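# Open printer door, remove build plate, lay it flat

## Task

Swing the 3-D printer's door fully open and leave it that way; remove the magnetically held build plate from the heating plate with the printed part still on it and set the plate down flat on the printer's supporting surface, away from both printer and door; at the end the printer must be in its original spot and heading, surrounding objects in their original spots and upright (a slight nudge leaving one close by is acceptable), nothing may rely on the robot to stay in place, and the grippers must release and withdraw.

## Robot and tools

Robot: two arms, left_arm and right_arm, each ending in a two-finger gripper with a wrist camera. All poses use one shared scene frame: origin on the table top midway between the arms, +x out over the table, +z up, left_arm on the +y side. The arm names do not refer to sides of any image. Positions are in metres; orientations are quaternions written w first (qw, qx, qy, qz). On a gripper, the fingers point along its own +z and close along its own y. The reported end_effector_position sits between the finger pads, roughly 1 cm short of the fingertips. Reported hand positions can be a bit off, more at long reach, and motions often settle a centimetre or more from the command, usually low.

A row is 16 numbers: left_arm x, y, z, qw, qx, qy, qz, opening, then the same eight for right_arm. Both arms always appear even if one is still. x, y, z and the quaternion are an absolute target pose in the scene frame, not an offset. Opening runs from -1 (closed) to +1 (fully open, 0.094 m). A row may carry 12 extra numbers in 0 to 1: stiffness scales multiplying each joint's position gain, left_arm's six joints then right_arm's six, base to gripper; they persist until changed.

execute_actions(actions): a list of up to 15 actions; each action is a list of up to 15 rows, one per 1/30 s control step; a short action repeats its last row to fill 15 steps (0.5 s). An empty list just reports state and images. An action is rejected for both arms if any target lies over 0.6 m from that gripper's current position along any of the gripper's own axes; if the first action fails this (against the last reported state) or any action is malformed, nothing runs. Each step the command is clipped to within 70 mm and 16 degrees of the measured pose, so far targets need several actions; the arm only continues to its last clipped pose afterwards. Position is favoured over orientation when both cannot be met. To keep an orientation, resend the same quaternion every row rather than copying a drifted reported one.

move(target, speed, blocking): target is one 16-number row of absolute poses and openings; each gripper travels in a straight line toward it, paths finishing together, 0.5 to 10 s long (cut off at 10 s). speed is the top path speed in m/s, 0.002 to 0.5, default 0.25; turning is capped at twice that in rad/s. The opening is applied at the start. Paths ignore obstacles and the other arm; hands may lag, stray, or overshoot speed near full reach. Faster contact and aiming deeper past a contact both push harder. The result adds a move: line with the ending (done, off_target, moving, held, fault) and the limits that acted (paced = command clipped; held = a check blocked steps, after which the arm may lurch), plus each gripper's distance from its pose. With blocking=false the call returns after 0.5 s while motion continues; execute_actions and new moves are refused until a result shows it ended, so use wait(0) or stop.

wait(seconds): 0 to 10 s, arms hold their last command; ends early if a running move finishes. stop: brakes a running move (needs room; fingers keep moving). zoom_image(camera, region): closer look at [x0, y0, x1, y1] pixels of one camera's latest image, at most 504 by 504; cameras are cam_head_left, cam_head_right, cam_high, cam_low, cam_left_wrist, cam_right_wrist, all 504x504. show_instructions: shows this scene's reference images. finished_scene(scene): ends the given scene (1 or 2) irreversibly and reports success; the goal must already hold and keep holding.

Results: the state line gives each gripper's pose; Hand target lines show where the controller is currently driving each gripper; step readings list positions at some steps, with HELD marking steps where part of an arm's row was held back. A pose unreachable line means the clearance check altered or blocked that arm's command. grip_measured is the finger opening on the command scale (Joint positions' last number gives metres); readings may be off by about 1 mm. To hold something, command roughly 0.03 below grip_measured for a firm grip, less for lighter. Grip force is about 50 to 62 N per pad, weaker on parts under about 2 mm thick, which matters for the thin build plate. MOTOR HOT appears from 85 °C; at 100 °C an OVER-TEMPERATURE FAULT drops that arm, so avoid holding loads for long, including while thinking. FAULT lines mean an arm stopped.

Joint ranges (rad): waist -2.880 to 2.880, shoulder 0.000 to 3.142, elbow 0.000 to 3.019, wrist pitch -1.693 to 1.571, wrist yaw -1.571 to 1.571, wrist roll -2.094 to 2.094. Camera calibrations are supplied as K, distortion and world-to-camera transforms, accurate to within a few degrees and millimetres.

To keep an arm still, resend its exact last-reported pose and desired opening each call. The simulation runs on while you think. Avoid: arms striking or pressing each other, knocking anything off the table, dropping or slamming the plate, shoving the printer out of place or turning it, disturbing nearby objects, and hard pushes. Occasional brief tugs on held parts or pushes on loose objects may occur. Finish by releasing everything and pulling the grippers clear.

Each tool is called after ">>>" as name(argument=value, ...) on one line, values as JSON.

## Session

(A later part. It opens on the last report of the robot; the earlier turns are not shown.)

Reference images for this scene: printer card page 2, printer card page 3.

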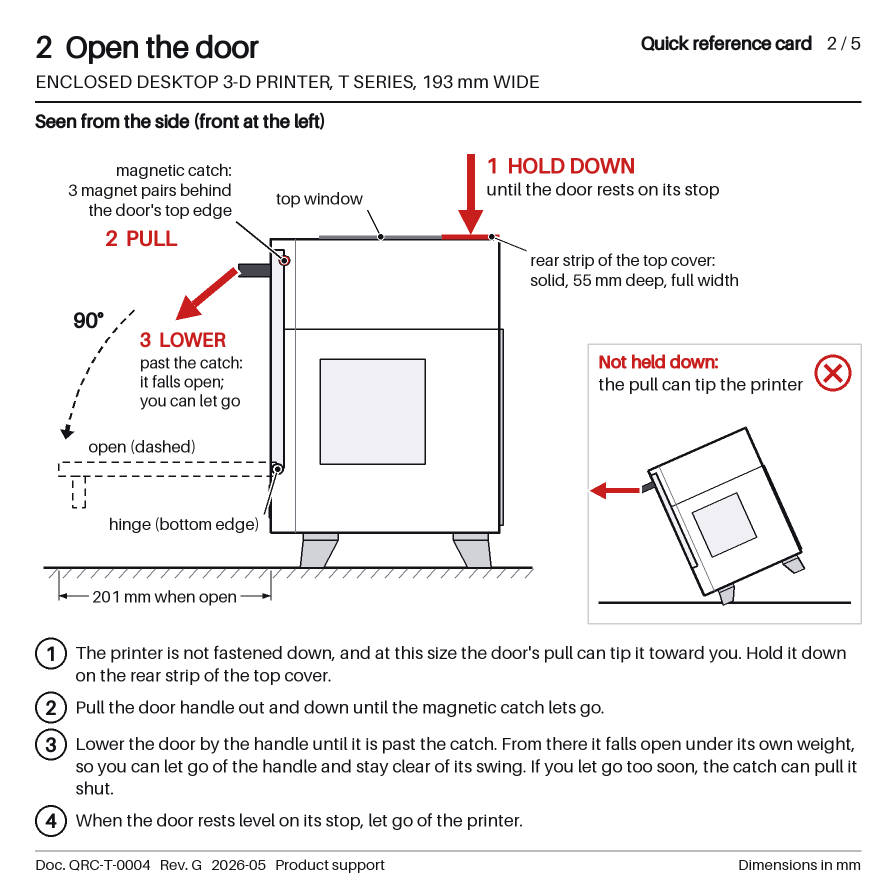

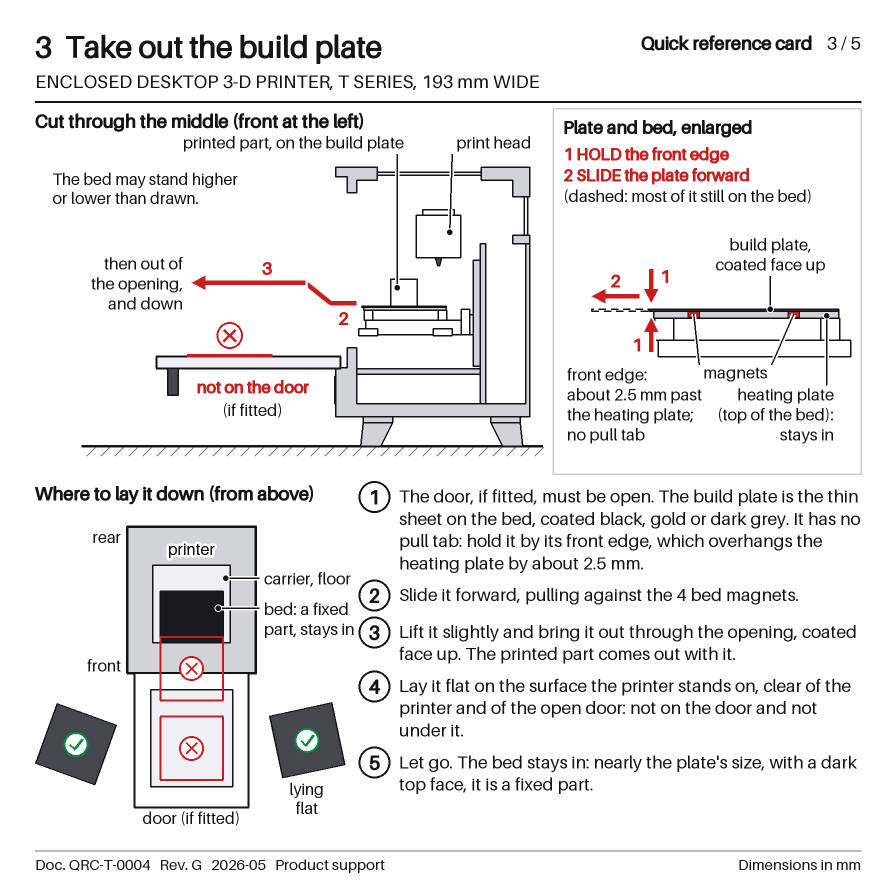

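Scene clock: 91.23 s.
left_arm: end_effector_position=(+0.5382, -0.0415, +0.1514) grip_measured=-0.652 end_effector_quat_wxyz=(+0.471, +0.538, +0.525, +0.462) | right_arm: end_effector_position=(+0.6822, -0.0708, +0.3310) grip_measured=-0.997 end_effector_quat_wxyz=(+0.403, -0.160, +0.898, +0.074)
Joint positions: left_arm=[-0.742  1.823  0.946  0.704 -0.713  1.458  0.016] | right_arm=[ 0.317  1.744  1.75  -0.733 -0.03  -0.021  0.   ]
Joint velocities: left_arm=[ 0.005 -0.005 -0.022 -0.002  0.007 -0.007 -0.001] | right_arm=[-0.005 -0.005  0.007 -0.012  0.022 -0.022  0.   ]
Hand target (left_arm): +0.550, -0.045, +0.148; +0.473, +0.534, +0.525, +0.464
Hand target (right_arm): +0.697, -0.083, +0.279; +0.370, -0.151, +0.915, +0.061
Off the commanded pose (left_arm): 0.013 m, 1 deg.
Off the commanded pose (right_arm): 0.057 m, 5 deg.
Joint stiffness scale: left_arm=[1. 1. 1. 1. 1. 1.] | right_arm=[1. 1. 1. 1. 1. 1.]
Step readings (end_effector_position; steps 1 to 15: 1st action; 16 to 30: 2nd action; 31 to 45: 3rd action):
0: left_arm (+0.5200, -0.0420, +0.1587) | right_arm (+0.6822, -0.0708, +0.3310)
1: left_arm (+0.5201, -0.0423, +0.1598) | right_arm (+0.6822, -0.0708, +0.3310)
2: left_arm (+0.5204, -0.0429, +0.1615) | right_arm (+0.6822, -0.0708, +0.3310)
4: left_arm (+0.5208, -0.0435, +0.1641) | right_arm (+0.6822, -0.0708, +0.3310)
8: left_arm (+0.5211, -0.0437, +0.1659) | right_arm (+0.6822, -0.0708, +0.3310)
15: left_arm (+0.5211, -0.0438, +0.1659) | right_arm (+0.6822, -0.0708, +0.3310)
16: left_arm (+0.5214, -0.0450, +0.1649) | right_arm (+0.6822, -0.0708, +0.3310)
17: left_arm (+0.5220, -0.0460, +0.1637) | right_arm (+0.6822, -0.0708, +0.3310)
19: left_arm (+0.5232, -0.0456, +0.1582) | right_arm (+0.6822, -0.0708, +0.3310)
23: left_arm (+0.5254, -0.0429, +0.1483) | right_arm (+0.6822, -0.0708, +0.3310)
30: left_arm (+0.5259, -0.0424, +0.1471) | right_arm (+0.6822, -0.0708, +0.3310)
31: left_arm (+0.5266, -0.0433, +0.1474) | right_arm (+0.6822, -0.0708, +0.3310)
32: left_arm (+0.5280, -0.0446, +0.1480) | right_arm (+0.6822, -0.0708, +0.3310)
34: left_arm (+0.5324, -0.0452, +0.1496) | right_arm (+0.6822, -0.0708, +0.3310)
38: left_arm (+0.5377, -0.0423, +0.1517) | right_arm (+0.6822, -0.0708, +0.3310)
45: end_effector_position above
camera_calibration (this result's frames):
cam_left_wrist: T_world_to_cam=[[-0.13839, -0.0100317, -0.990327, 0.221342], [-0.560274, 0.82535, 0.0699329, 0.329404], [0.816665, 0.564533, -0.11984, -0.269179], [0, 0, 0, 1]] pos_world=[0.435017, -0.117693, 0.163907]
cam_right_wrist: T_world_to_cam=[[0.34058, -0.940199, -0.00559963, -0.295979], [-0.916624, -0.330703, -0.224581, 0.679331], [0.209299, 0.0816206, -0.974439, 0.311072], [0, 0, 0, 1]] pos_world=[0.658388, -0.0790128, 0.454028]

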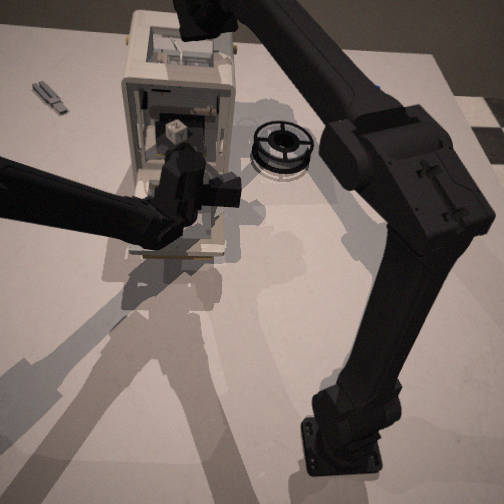

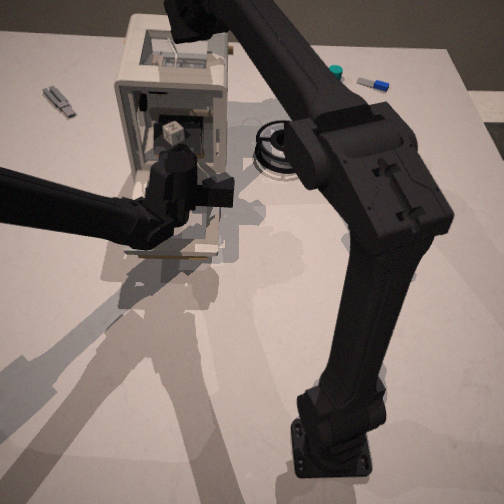

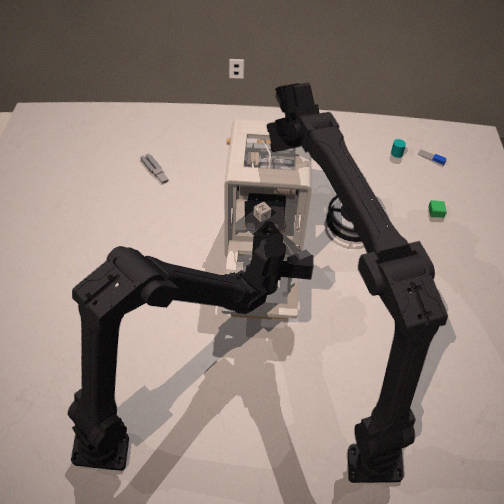

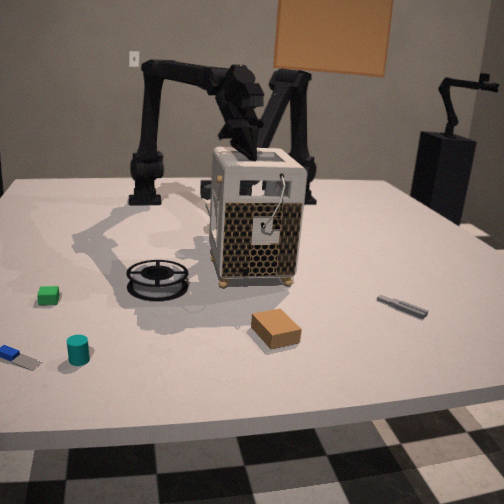

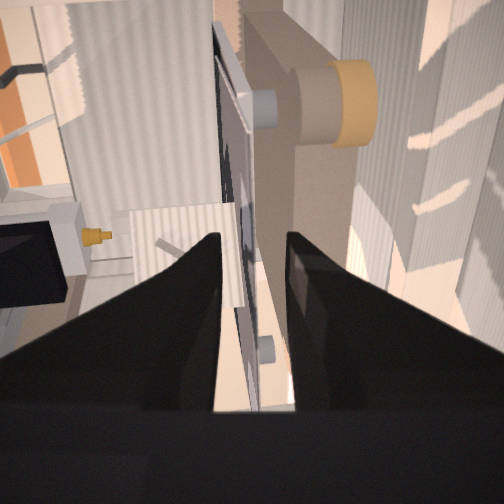

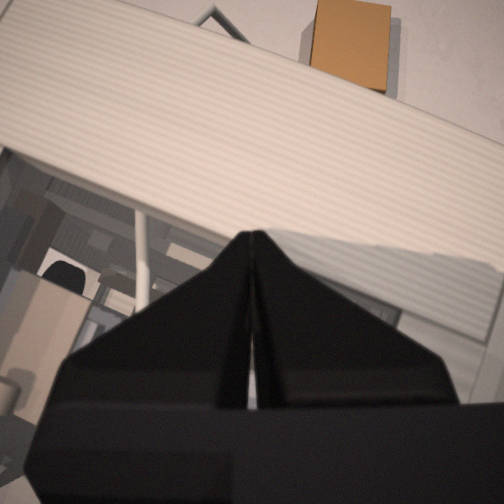

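>>> execute_actions(actions=[[[0.548,-0.045,0.158,0.477,0.530,0.521,0.469,-0.88,0.7,-0.082,0.278,0.37,-0.151,0.915,0.061,-1]],[[0.545,-0.044,0.165,0.477,0.530,0.521,0.469,-1,0.7,-0.082,0.278,0.37,-0.151,0.915,0.061,-1]],[[0.535,-0.044,0.18,0.477,0.530,0.521,0.469,-1,0.7,-0.082,0.278,0.37,-0.151,0.915,0.061,-1]]])

>>> move(target=[0.41,-0.044,0.2,0.477,0.530,0.521,0.469,-1,0.694,-0.078,0.3,0.38,-0.155,0.909,0.065,-1], speed=0.07)

Scene clock: 92.93 s.
left_arm: end_effector_position=(+0.5379, -0.0389, +0.1697) grip_measured=-0.991 end_effector_quat_wxyz=(+0.473, +0.531, +0.525, +0.468) | right_arm: end_effector_position=(+0.6822, -0.0708, +0.3310) grip_measured=-0.997 end_effector_quat_wxyz=(+0.403, -0.160, +0.898, +0.074)
Joint positions: left_arm=[-0.742  1.79   0.949  0.688 -0.726  1.47   0.   ] | right_arm=[ 0.317  1.744  1.75  -0.733 -0.03  -0.021  0.   ]
Joint velocities: left_arm=[ 0.005 -0.015 -0.022 -0.007 -0.007 -0.007 -0.001] | right_arm=[-0.005 -0.005 -0.012  0.002  0.037 -0.022  0.   ]
Hand target (left_arm): +0.535, -0.044, +0.180; +0.477, +0.530, +0.521, +0.469
Hand target (right_arm): +0.697, -0.083, +0.279; +0.370, -0.151, +0.915, +0.061
Off the commanded pose (left_arm): 0.012 m, 1 deg.
Off the commanded pose (right_arm): 0.057 m, 5 deg.
Joint stiffness scale: left_arm=[1. 1. 1. 1. 1. 1.] | right_arm=[1. 1. 1. 1. 1. 1.]
Step readings (end_effector_position; steps 1 to 15: 1st action; 16 to 30: 2nd action; 31 to 45: 3rd action):
0: left_arm (+0.5382, -0.0415, +0.1514) | right_arm (+0.6822, -0.0708, +0.3310)
1: left_arm (+0.5383, -0.0416, +0.1516) | right_arm (+0.6822, -0.0708, +0.3310)
2: left_arm (+0.5383, -0.0416, +0.1518) | right_arm (+0.6822, -0.0708, +0.3310)
4: left_arm (+0.5383, -0.0416, +0.1522) | right_arm (+0.6822, -0.0708, +0.3310)
8: left_arm (+0.5384, -0.0416, +0.1524) | right_arm (+0.6822, -0.0708, +0.3310)
15: left_arm (+0.5384, -0.0416, +0.1524) | right_arm (+0.6822, -0.0708, +0.3310)
16: left_arm (+0.5384, -0.0416, +0.1524) | right_arm (+0.6822, -0.0708, +0.3310)
17: left_arm (+0.5384, -0.0412, +0.1530) | right_arm (+0.6822, -0.0708, +0.3310)
19: left_arm (+0.5389, -0.0416, +0.1598) | right_arm (+0.6822, -0.0708, +0.3310)
23: left_arm (+0.5390, -0.0416, +0.1629) | right_arm (+0.6822, -0.0708, +0.3310)
30: left_arm (+0.5390, -0.0416, +0.1629) | right_arm (+0.6822, -0.0708, +0.3310)
31: left_arm (+0.5389, -0.0409, +0.1630) | right_arm (+0.6822, -0.0708, +0.3310)
32: left_arm (+0.5387, -0.0402, +0.1634) | right_arm (+0.6822, -0.0708, +0.3310)
34: left_arm (+0.5383, -0.0394, +0.1658) | right_arm (+0.6822, -0.0708, +0.3310)
38: left_arm (+0.5379, -0.0390, +0.1697) | right_arm (+0.6822, -0.0708, +0.3310)
45: end_effector_position above
camera_calibration (this result's frames):
cam_left_wrist: T_world_to_cam=[[-0.122459, -0.0117573, -0.992404, 0.231172], [-0.570692, 0.818916, 0.0607193, 0.332695], [0.811982, 0.573792, -0.106993, -0.267464], [0, 0, 0, 1]] pos_world=[0.435351, -0.116263, 0.180598]
cam_right_wrist: T_world_to_cam=[[0.34058, -0.940199, -0.00559963, -0.295979], [-0.916624, -0.330703, -0.224581, 0.679331], [0.209299, 0.0816206, -0.974439, 0.311072], [0, 0, 0, 1]] pos_world=[0.658388, -0.0790128, 0.454028]

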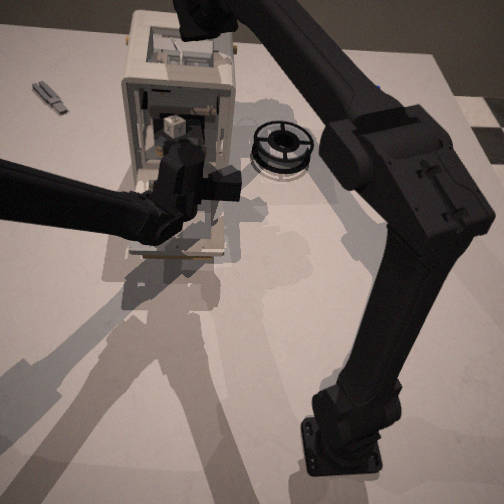

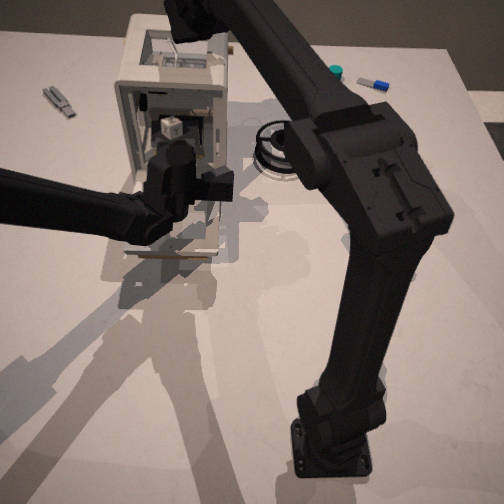

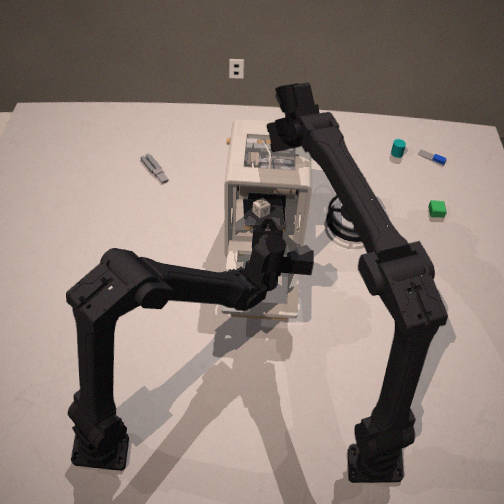

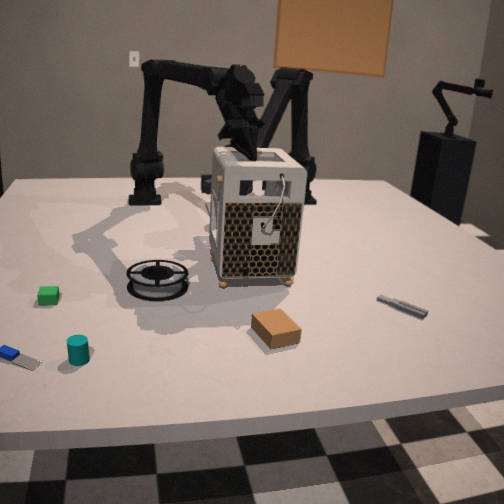

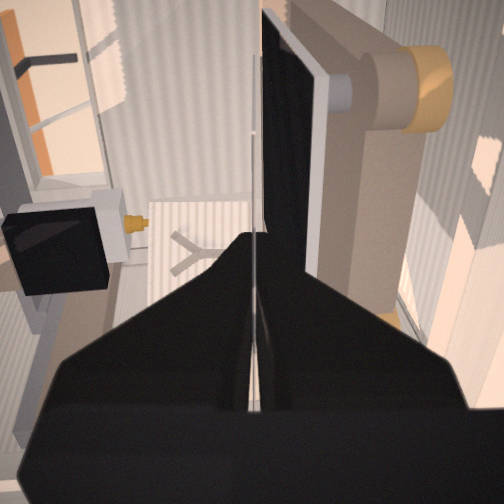

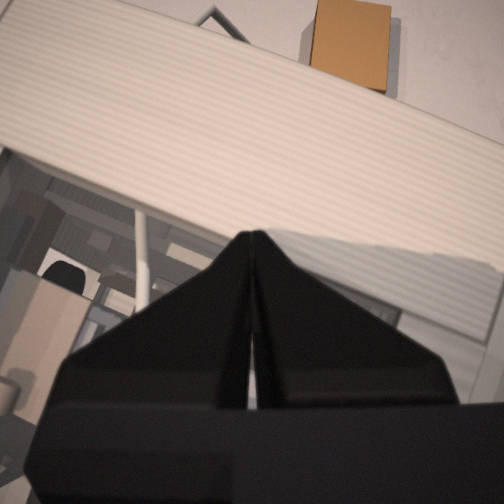

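Scene clock: 95.17 s.
left_arm: end_effector_position=(+0.4136, -0.0435, +0.1945) grip_measured=-0.991 end_effector_quat_wxyz=(+0.473, +0.532, +0.519, +0.472) | right_arm: end_effector_position=(+0.6817, -0.0707, +0.3323) grip_measured=-0.997 end_effector_quat_wxyz=(+0.404, -0.160, +0.898, +0.074)
Joint positions: left_arm=[-0.951  1.57   0.735  0.655 -0.931  1.438  0.   ] | right_arm=[ 0.318  1.742  1.75  -0.733 -0.03  -0.021  0.   ]
Joint velocities: left_arm=[-0.005 -0.005 -0.017 -0.012 -0.022  0.037 -0.   ] | right_arm=[ 0.005  0.005 -0.007  0.012 -0.022  0.037 -0.001]
Hand target (left_arm): +0.410, -0.045, +0.200; +0.477, +0.530, +0.520, +0.470
Hand target (right_arm): +0.693, -0.078, +0.300; +0.380, -0.155, +0.909, +0.065
Off the commanded pose (left_arm): 0.007 m, 1 deg.
Off the commanded pose (right_arm): 0.035 m, 3 deg.
Joint stiffness scale: left_arm=[1. 1. 1. 1. 1. 1.] | right_arm=[1. 1. 1. 1. 1. 1.]
move: off_target (right_arm)
camera_calibration (this result's frames):
cam_left_wrist: T_world_to_cam=[[-0.115142, -0.000892682, -0.993349, 0.238099], [-0.568017, 0.820438, 0.0651032, 0.26212], [0.814923, 0.571735, -0.0949737, -0.164973], [0, 0, 0, 1]] pos_world=[0.310744, -0.12052, 0.203782]
cam_right_wrist: T_world_to_cam=[[0.340949, -0.940066, -0.00554227, -0.295947], [-0.916089, -0.330918, -0.226439, 0.679499], [0.211033, 0.0822811, -0.97401, 0.311173], [0, 0, 0, 1]] pos_world=[0.657717, -0.0789549, 0.45531]

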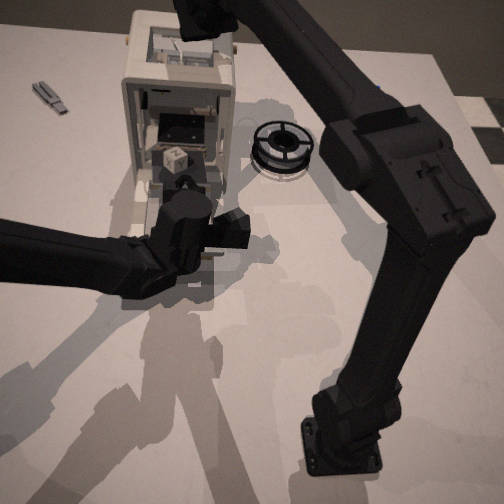

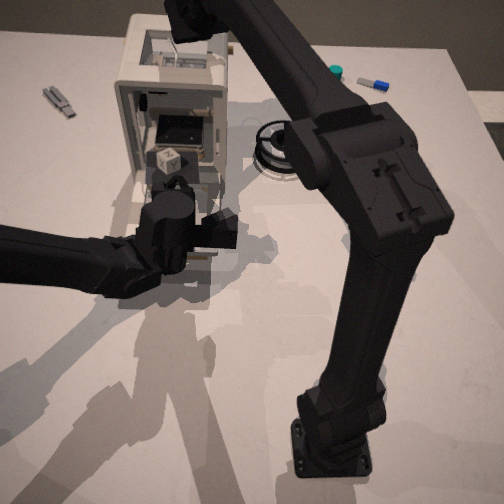

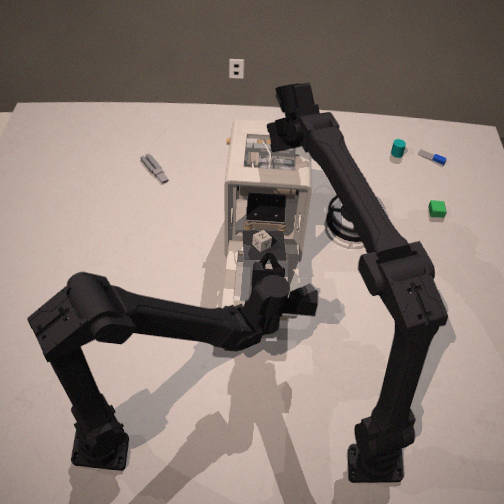

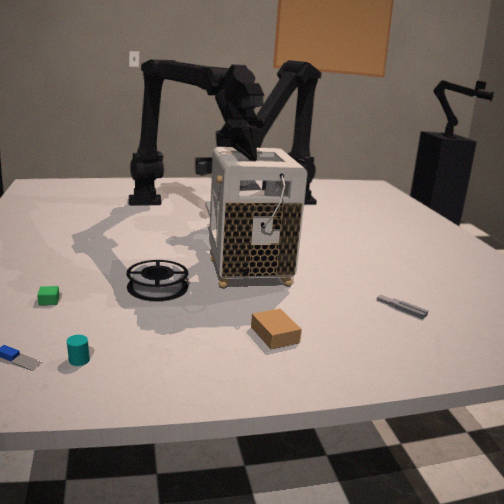

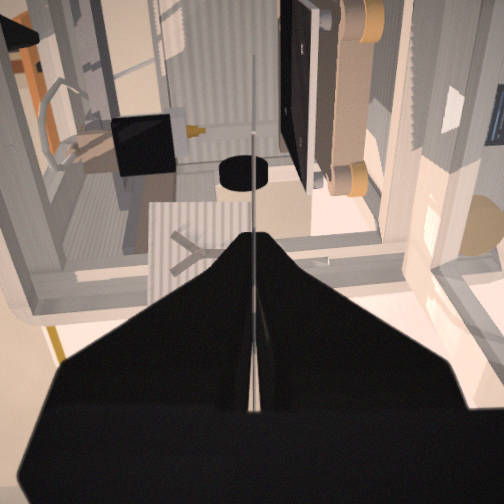

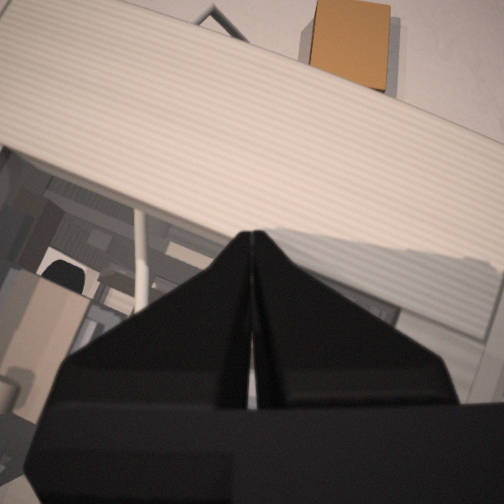

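Plate rear ≈.50, frame ≈.53; keep x=.41 sideways.

>>> move(target=[0.41,0.25,0.18,0.44,0.553,0.553,0.44,-1,0.675,-0.075,0.41,0.4,-0.155,0.9,0.07,-1], speed=0.15)

>>> move(target=[0.47,0.25,0.048,0.38,0.596,0.596,0.38,-1,0.5,-0.36,0.42,0.4,0,0.916,0,-1], speed=0.14)

>>> zoom_image(camera="cam_high", region=[190,110,350,270])

Scene clock: 97.67 s.
left_arm: end_effector_position=(+0.4079, +0.2485, +0.1757) grip_measured=-0.991 end_effector_quat_wxyz=(+0.440, +0.552, +0.560, +0.435) | right_arm: end_effector_position=(+0.6710, -0.0754, +0.3927) grip_measured=-0.997 end_effector_quat_wxyz=(+0.392, -0.159, +0.903, +0.070)
Joint positions: left_arm=[-0.209  1.055  0.308  0.505 -0.205  1.507  0.   ] | right_arm=[ 0.318  1.739  1.919 -0.932 -0.024 -0.021  0.   ]
Joint velocities: left_arm=[-0.005 -0.005 -0.002 -0.002 -0.051  0.037 -0.001] | right_arm=[-0.005 -0.015 -0.002 -0.007  0.022 -0.037  0.   ]
Hand target (left_arm): +0.408, +0.249, +0.180; +0.440, +0.553, +0.555, +0.439
Hand target (right_arm): +0.674, -0.075, +0.410; +0.401, -0.155, +0.900, +0.070
Off the commanded pose (left_arm): 0.005 m, 1 deg.
Off the commanded pose (right_arm): 0.018 m, 1 deg.
Joint stiffness scale: left_arm=[1. 1. 1. 1. 1. 1.] | right_arm=[1. 1. 1. 1. 1. 1.]
move: off_target (right_arm)
camera_calibration (this result's frames):
cam_left_wrist: T_world_to_cam=[[-0.242927, -0.0277321, -0.969648, 0.273642], [-0.571086, 0.812094, 0.119849, 0.0141987], [0.784122, 0.582867, -0.213117, -0.298493], [0, 0, 0, 1]] pos_world=[0.308639, 0.17004, 0.200021]
cam_right_wrist: T_world_to_cam=[[0.33608, -0.941832, -0.00167751, -0.294826], [-0.923014, -0.32901, -0.199493, 0.676023], [0.187336, 0.0685939, -0.979898, 0.389826], [0, 0, 0, 1]] pos_world=[0.650035, -0.0819976, 0.516357]

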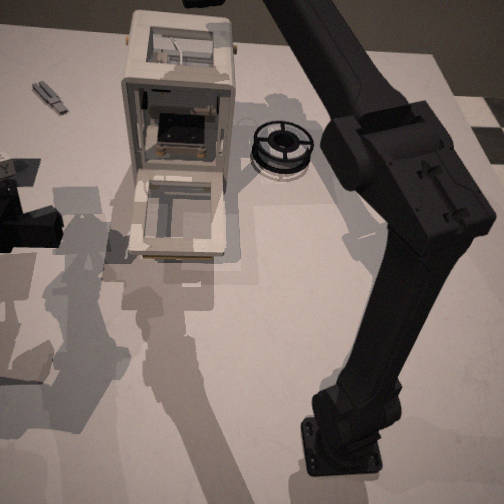

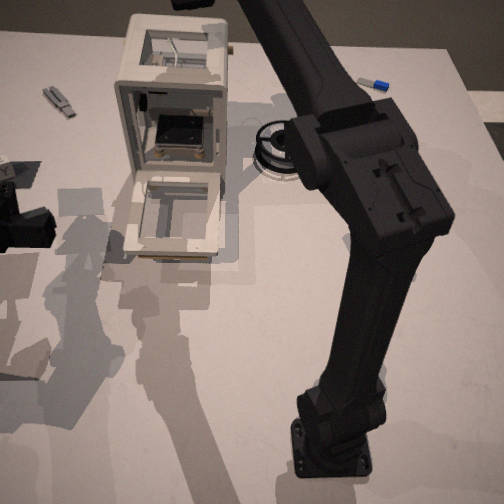

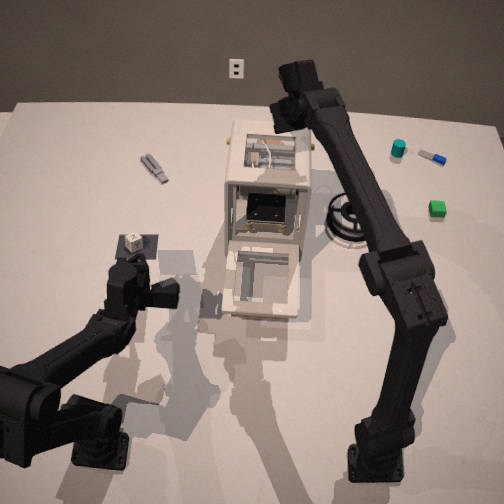

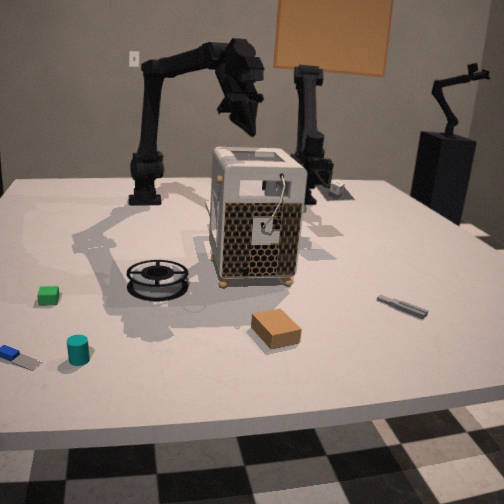

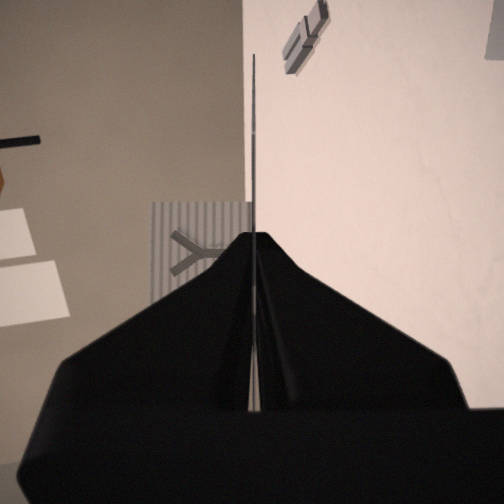

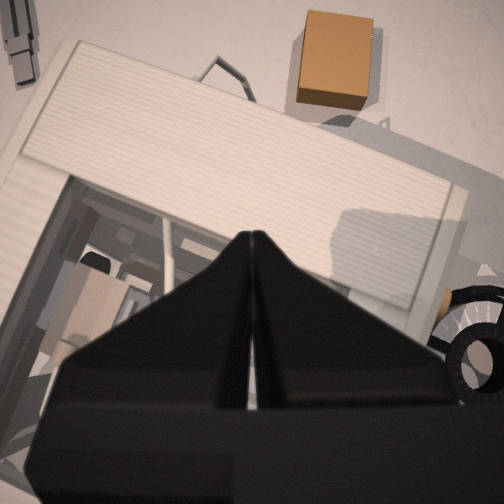

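Scene clock: 100.43 s.
left_arm: end_effector_position=(+0.4542, +0.2480, +0.0408) grip_measured=-0.991 end_effector_quat_wxyz=(+0.369, +0.607, +0.598, +0.372) | right_arm: end_effector_position=(+0.4997, -0.3584, +0.4213) grip_measured=-0.997 end_effector_quat_wxyz=(+0.410, +0.003, +0.912, -0.005)
Joint positions: left_arm=[-0.168  1.594  0.401  0.719 -0.147  1.507  0.   ] | right_arm=[-0.15   1.195  1.399 -0.934 -0.101 -0.098  0.   ]
Joint velocities: left_arm=[-0.005 -0.005 -0.007 -0.007 -0.037 -0.022  0.   ] | right_arm=[-0.015 -0.005 -0.012 -0.017  0.037 -0.051  0.   ]
Hand target (left_arm): +0.468, +0.251, +0.049; +0.379, +0.596, +0.597, +0.381
Hand target (right_arm): +0.495, -0.357, +0.419; +0.402, -0.002, +0.916, -0.004
Off the commanded pose (left_arm): 0.017 m, 2 deg.
Off the commanded pose (right_arm): 0.002 m, 1 deg.
Joint stiffness scale: left_arm=[1. 1. 1. 1. 1. 1.] | right_arm=[1. 1. 1. 1. 1. 1.]
move: off_target (left_arm)
camera_calibration (this result's frames):
cam_left_wrist: T_world_to_cam=[[-0.459153, -0.00106795, -0.888357, 0.24238], [-0.515888, 0.814422, 0.265661, 0.0256151], [0.723214, 0.580272, -0.374495, -0.328304], [0, 0, 0, 1]] pos_world=[0.361938, 0.169903, 0.085567]
cam_right_wrist: T_world_to_cam=[[-0.0156777, -0.999864, 0.00513791, -0.351561], [-0.97435, 0.0141235, -0.224593, 0.589675], [0.22449, -0.00852721, -0.974439, 0.420856], [0, 0, 0, 1]] pos_world=[0.474561, -0.356253, 0.544341]

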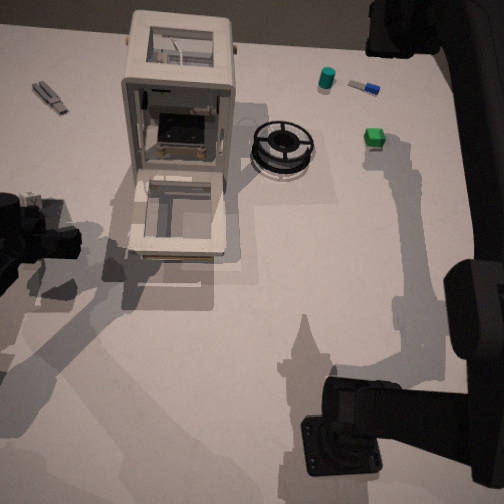

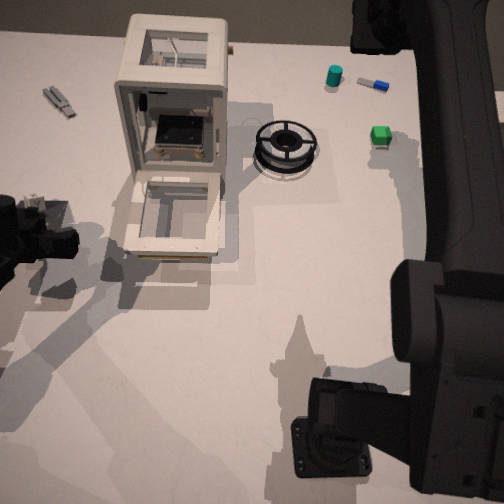

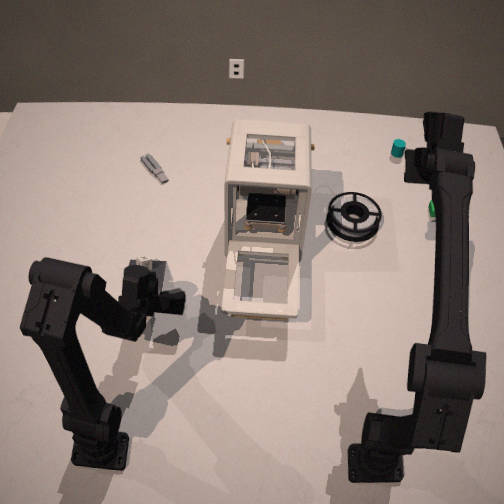

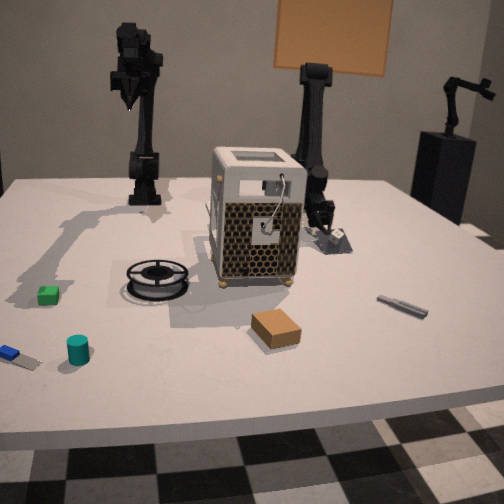

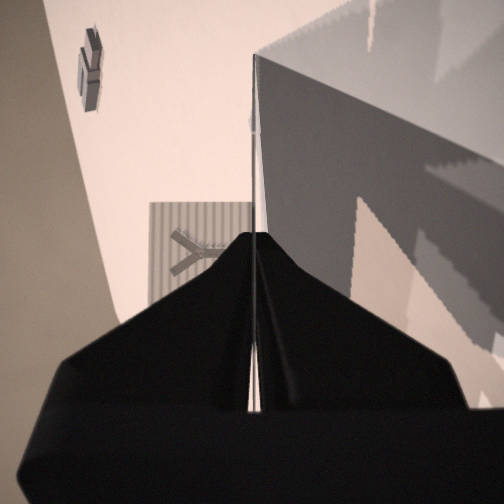

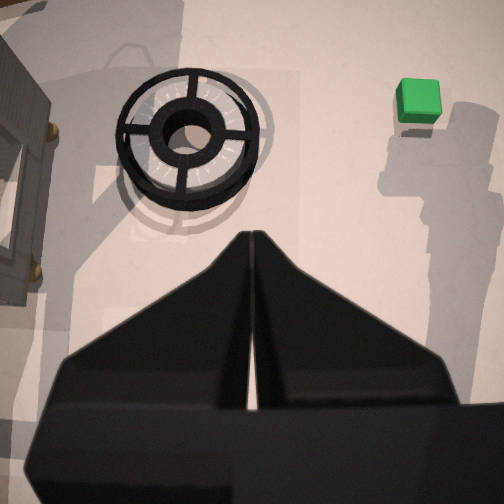

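Region (190, 110, 350, 270) of cam_high's 504x504 image, scaled by 3.150, with more detail than that image has.

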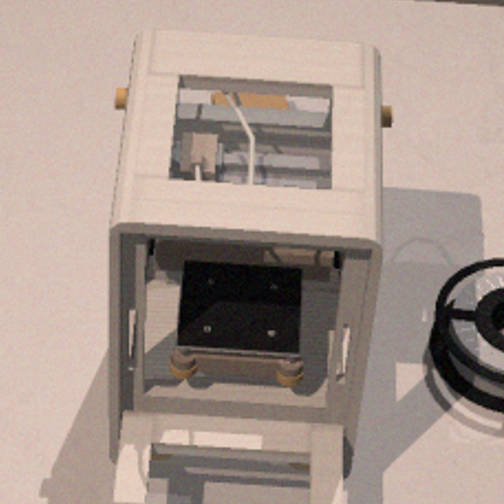

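>>> execute_actions(actions=[[[0.46,0.25,0.04,0.38,0.596,0.596,0.38,-0.6,0.5,-0.36,0.42,0.4,0,0.916,0,-1]],[[0.447,0.25,0.034,0.34,0.62,0.62,0.34,-0.6,0.5,-0.36,0.42,0.4,0,0.916,0,-1]],[[0.437,0.25,0.03,0.299,0.641,0.641,0.299,-0.6,0.5,-0.36,0.42,0.4,0,0.916,0,-1]],[[0.427,0.25,0.028,0.24,0.665,0.665,0.24,-0.6,0.5,-0.36,0.42,0.4,0,0.916,0,-1]],[[0.41,0.25,0.03,0.183,0.683,0.683,0.183,-0.6,0.5,-0.36,0.42,0.4,0,0.916,0,-1]]])

Scene clock: 103.13 s.
left_arm: end_effector_position=(+0.3963, +0.2478, +0.0183) grip_measured=-0.602 end_effector_quat_wxyz=(+0.173, +0.692, +0.678, +0.179) | right_arm: end_effector_position=(+0.4986, -0.3566, +0.4201) grip_measured=-0.997 end_effector_quat_wxyz=(+0.407, +0.000, +0.913, +0.000)
Joint positions: left_arm=[-0.165  1.4    0.572 -0.248 -0.082  1.447  0.019] | right_arm=[-0.15   1.195  1.399 -0.942 -0.111 -0.1    0.   ]
Joint velocities: left_arm=[-0.005 -0.005 -0.022 -0.002 -0.037 -0.066  0.001] | right_arm=[-0.015 -0.015  0.012  0.007 -0.022 -0.022 -0.   ]
Hand target (left_arm): +0.410, +0.250, +0.030; +0.182, +0.683, +0.683, +0.184
Hand target (right_arm): +0.500, -0.360, +0.420; +0.400, +0.000, +0.916, -0.000
Off the commanded pose (left_arm): 0.018 m, 2 deg.
Off the commanded pose (right_arm): 0.004 m, 1 deg.
Joint stiffness scale: left_arm=[1. 1. 1. 1. 1. 1.] | right_arm=[1. 1. 1. 1. 1. 1.]
Step readings (end_effector_position; steps 1 to 15: 1st action; 16 to 30: 2nd action; 31 to 45: 3rd action; 46 to 60: 4th action; 61 to 75: 5th action):
0: left_arm (+0.4542, +0.2480, +0.0408) | right_arm (+0.4997, -0.3584, +0.4213)
1: left_arm (+0.4548, +0.2479, +0.0417) | right_arm (+0.4995, -0.3578, +0.4212)
2: left_arm (+0.4559, +0.2477, +0.0431) | right_arm (+0.4992, -0.3571, +0.4208)
4: left_arm (+0.4571, +0.2475, +0.0440) | right_arm (+0.4988, -0.3568, +0.4203)
8: left_arm (+0.4573, +0.2475, +0.0427) | right_arm (+0.4986, -0.3567, +0.4201)
15: left_arm (+0.4575, +0.2474, +0.0430) | right_arm (+0.4986, -0.3567, +0.4201)
16: left_arm (+0.4553, +0.2477, +0.0392) | right_arm (+0.4986, -0.3567, +0.4201)
17: left_arm (+0.4509, +0.2483, +0.0334) | right_arm (+0.4986, -0.3567, +0.4201)
19: left_arm (+0.4441, +0.2492, +0.0285) | right_arm (+0.4986, -0.3567, +0.4201)
23: left_arm (+0.4410, +0.2495, +0.0291) | right_arm (+0.4986, -0.3567, +0.4201)
30: left_arm (+0.4399, +0.2497, +0.0276) | right_arm (+0.4986, -0.3567, +0.4201)
31: left_arm (+0.4375, +0.2493, +0.0242) | right_arm (+0.4986, -0.3567, +0.4201)
32: left_arm (+0.4325, +0.2493, +0.0192) | right_arm (+0.4986, -0.3566, +0.4201)
34: left_arm (+0.4255, +0.2499, +0.0175) | right_arm (+0.4986, -0.3566, +0.4201)
38: left_arm (+0.4242, +0.2499, +0.0212) | right_arm (+0.4986, -0.3566, +0.4201)
45: left_arm (+0.4254, +0.2497, +0.0216) | right_arm (+0.4986, -0.3566, +0.4201)
46: left_arm (+0.4224, +0.2488, +0.0184) | right_arm (+0.4986, -0.3566, +0.4201)
47: left_arm (+0.4177, +0.2485, +0.0148) | right_arm (+0.4986, -0.3566, +0.4201)
49: left_arm (+0.4179, +0.2474, +0.0207) | right_arm (+0.4986, -0.3566, +0.4201)
53: left_arm (+0.4214, +0.2465, +0.0264) | right_arm (+0.4986, -0.3566, +0.4201)
60: left_arm (+0.4188, +0.2469, +0.0242) | right_arm (+0.4986, -0.3566, +0.4201)
61: left_arm (+0.4147, +0.2463, +0.0217) | right_arm (+0.4986, -0.3566, +0.4201)
62: left_arm (+0.4068, +0.2463, +0.0181) | right_arm (+0.4986, -0.3566, +0.4201)
64: left_arm (+0.3979, +0.2470, +0.0165) | right_arm (+0.4986, -0.3566, +0.4201)
68: left_arm (+0.3964, +0.2476, +0.0180) | right_arm (+0.4986, -0.3566, +0.4201)
75: end_effector_position above
camera_calibration (this result's frames):
cam_left_wrist: T_world_to_cam=[[-0.880631, 0.00760701, -0.473742, 0.353044], [-0.271641, 0.811119, 0.517973, -0.0986397], [0.388202, 0.584831, -0.71223, -0.156971], [0, 0, 0, 1]] pos_world=[0.345043, 0.169124, 0.106545]
cam_right_wrist: T_world_to_cam=[[-0.00738683, -0.999971, -0.00161442, -0.351149], [-0.975884, 0.00756111, -0.218161, 0.583983], [0.218167, -0.000036025, -0.975912, 0.426697], [0, 0, 0, 1]] pos_world=[0.474214, -0.355539, 0.543253]

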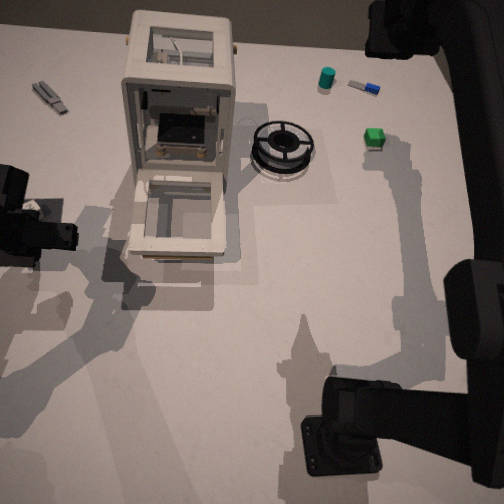

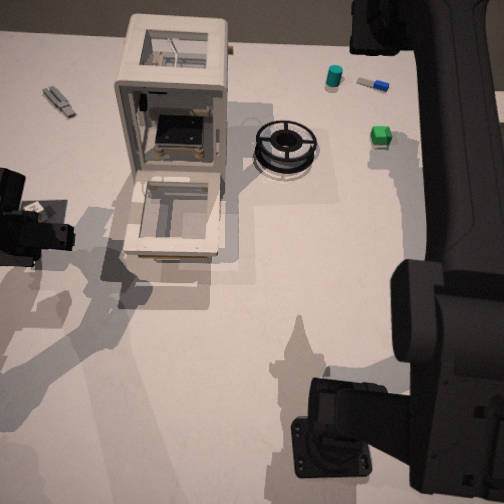

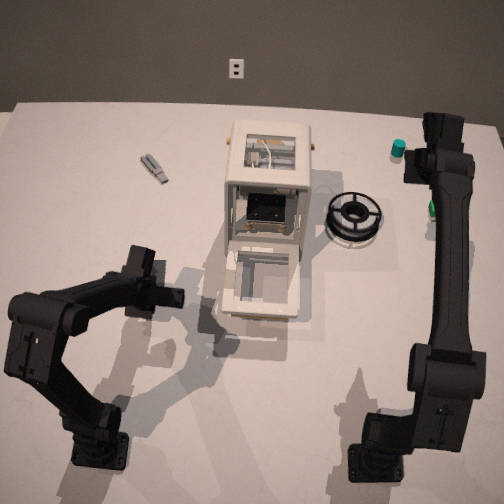

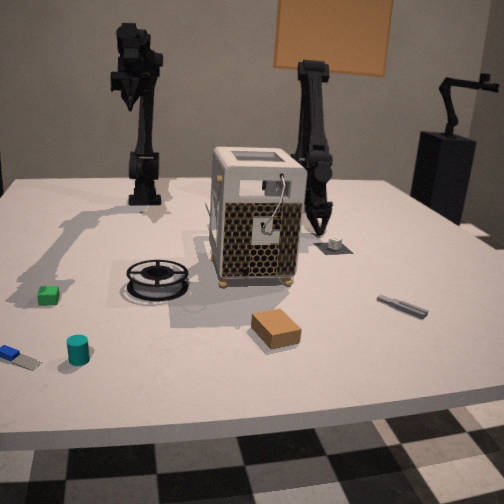

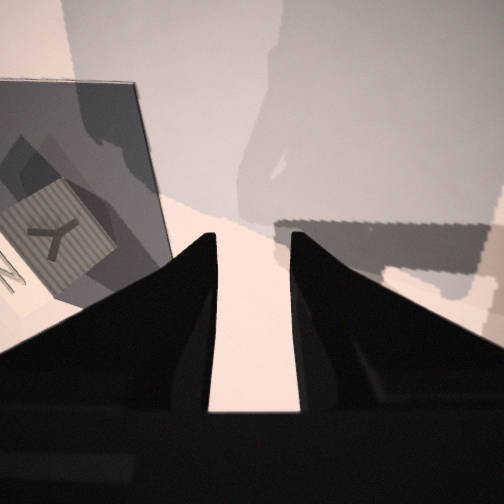

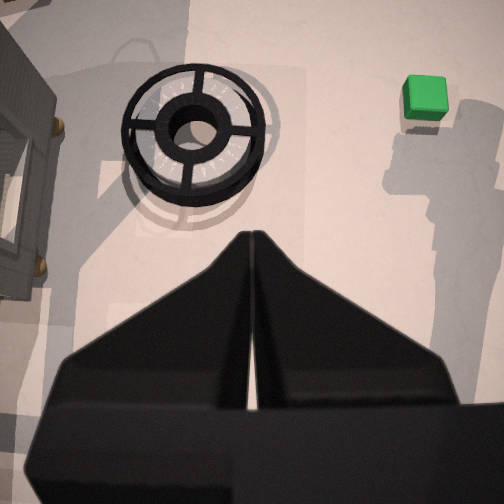

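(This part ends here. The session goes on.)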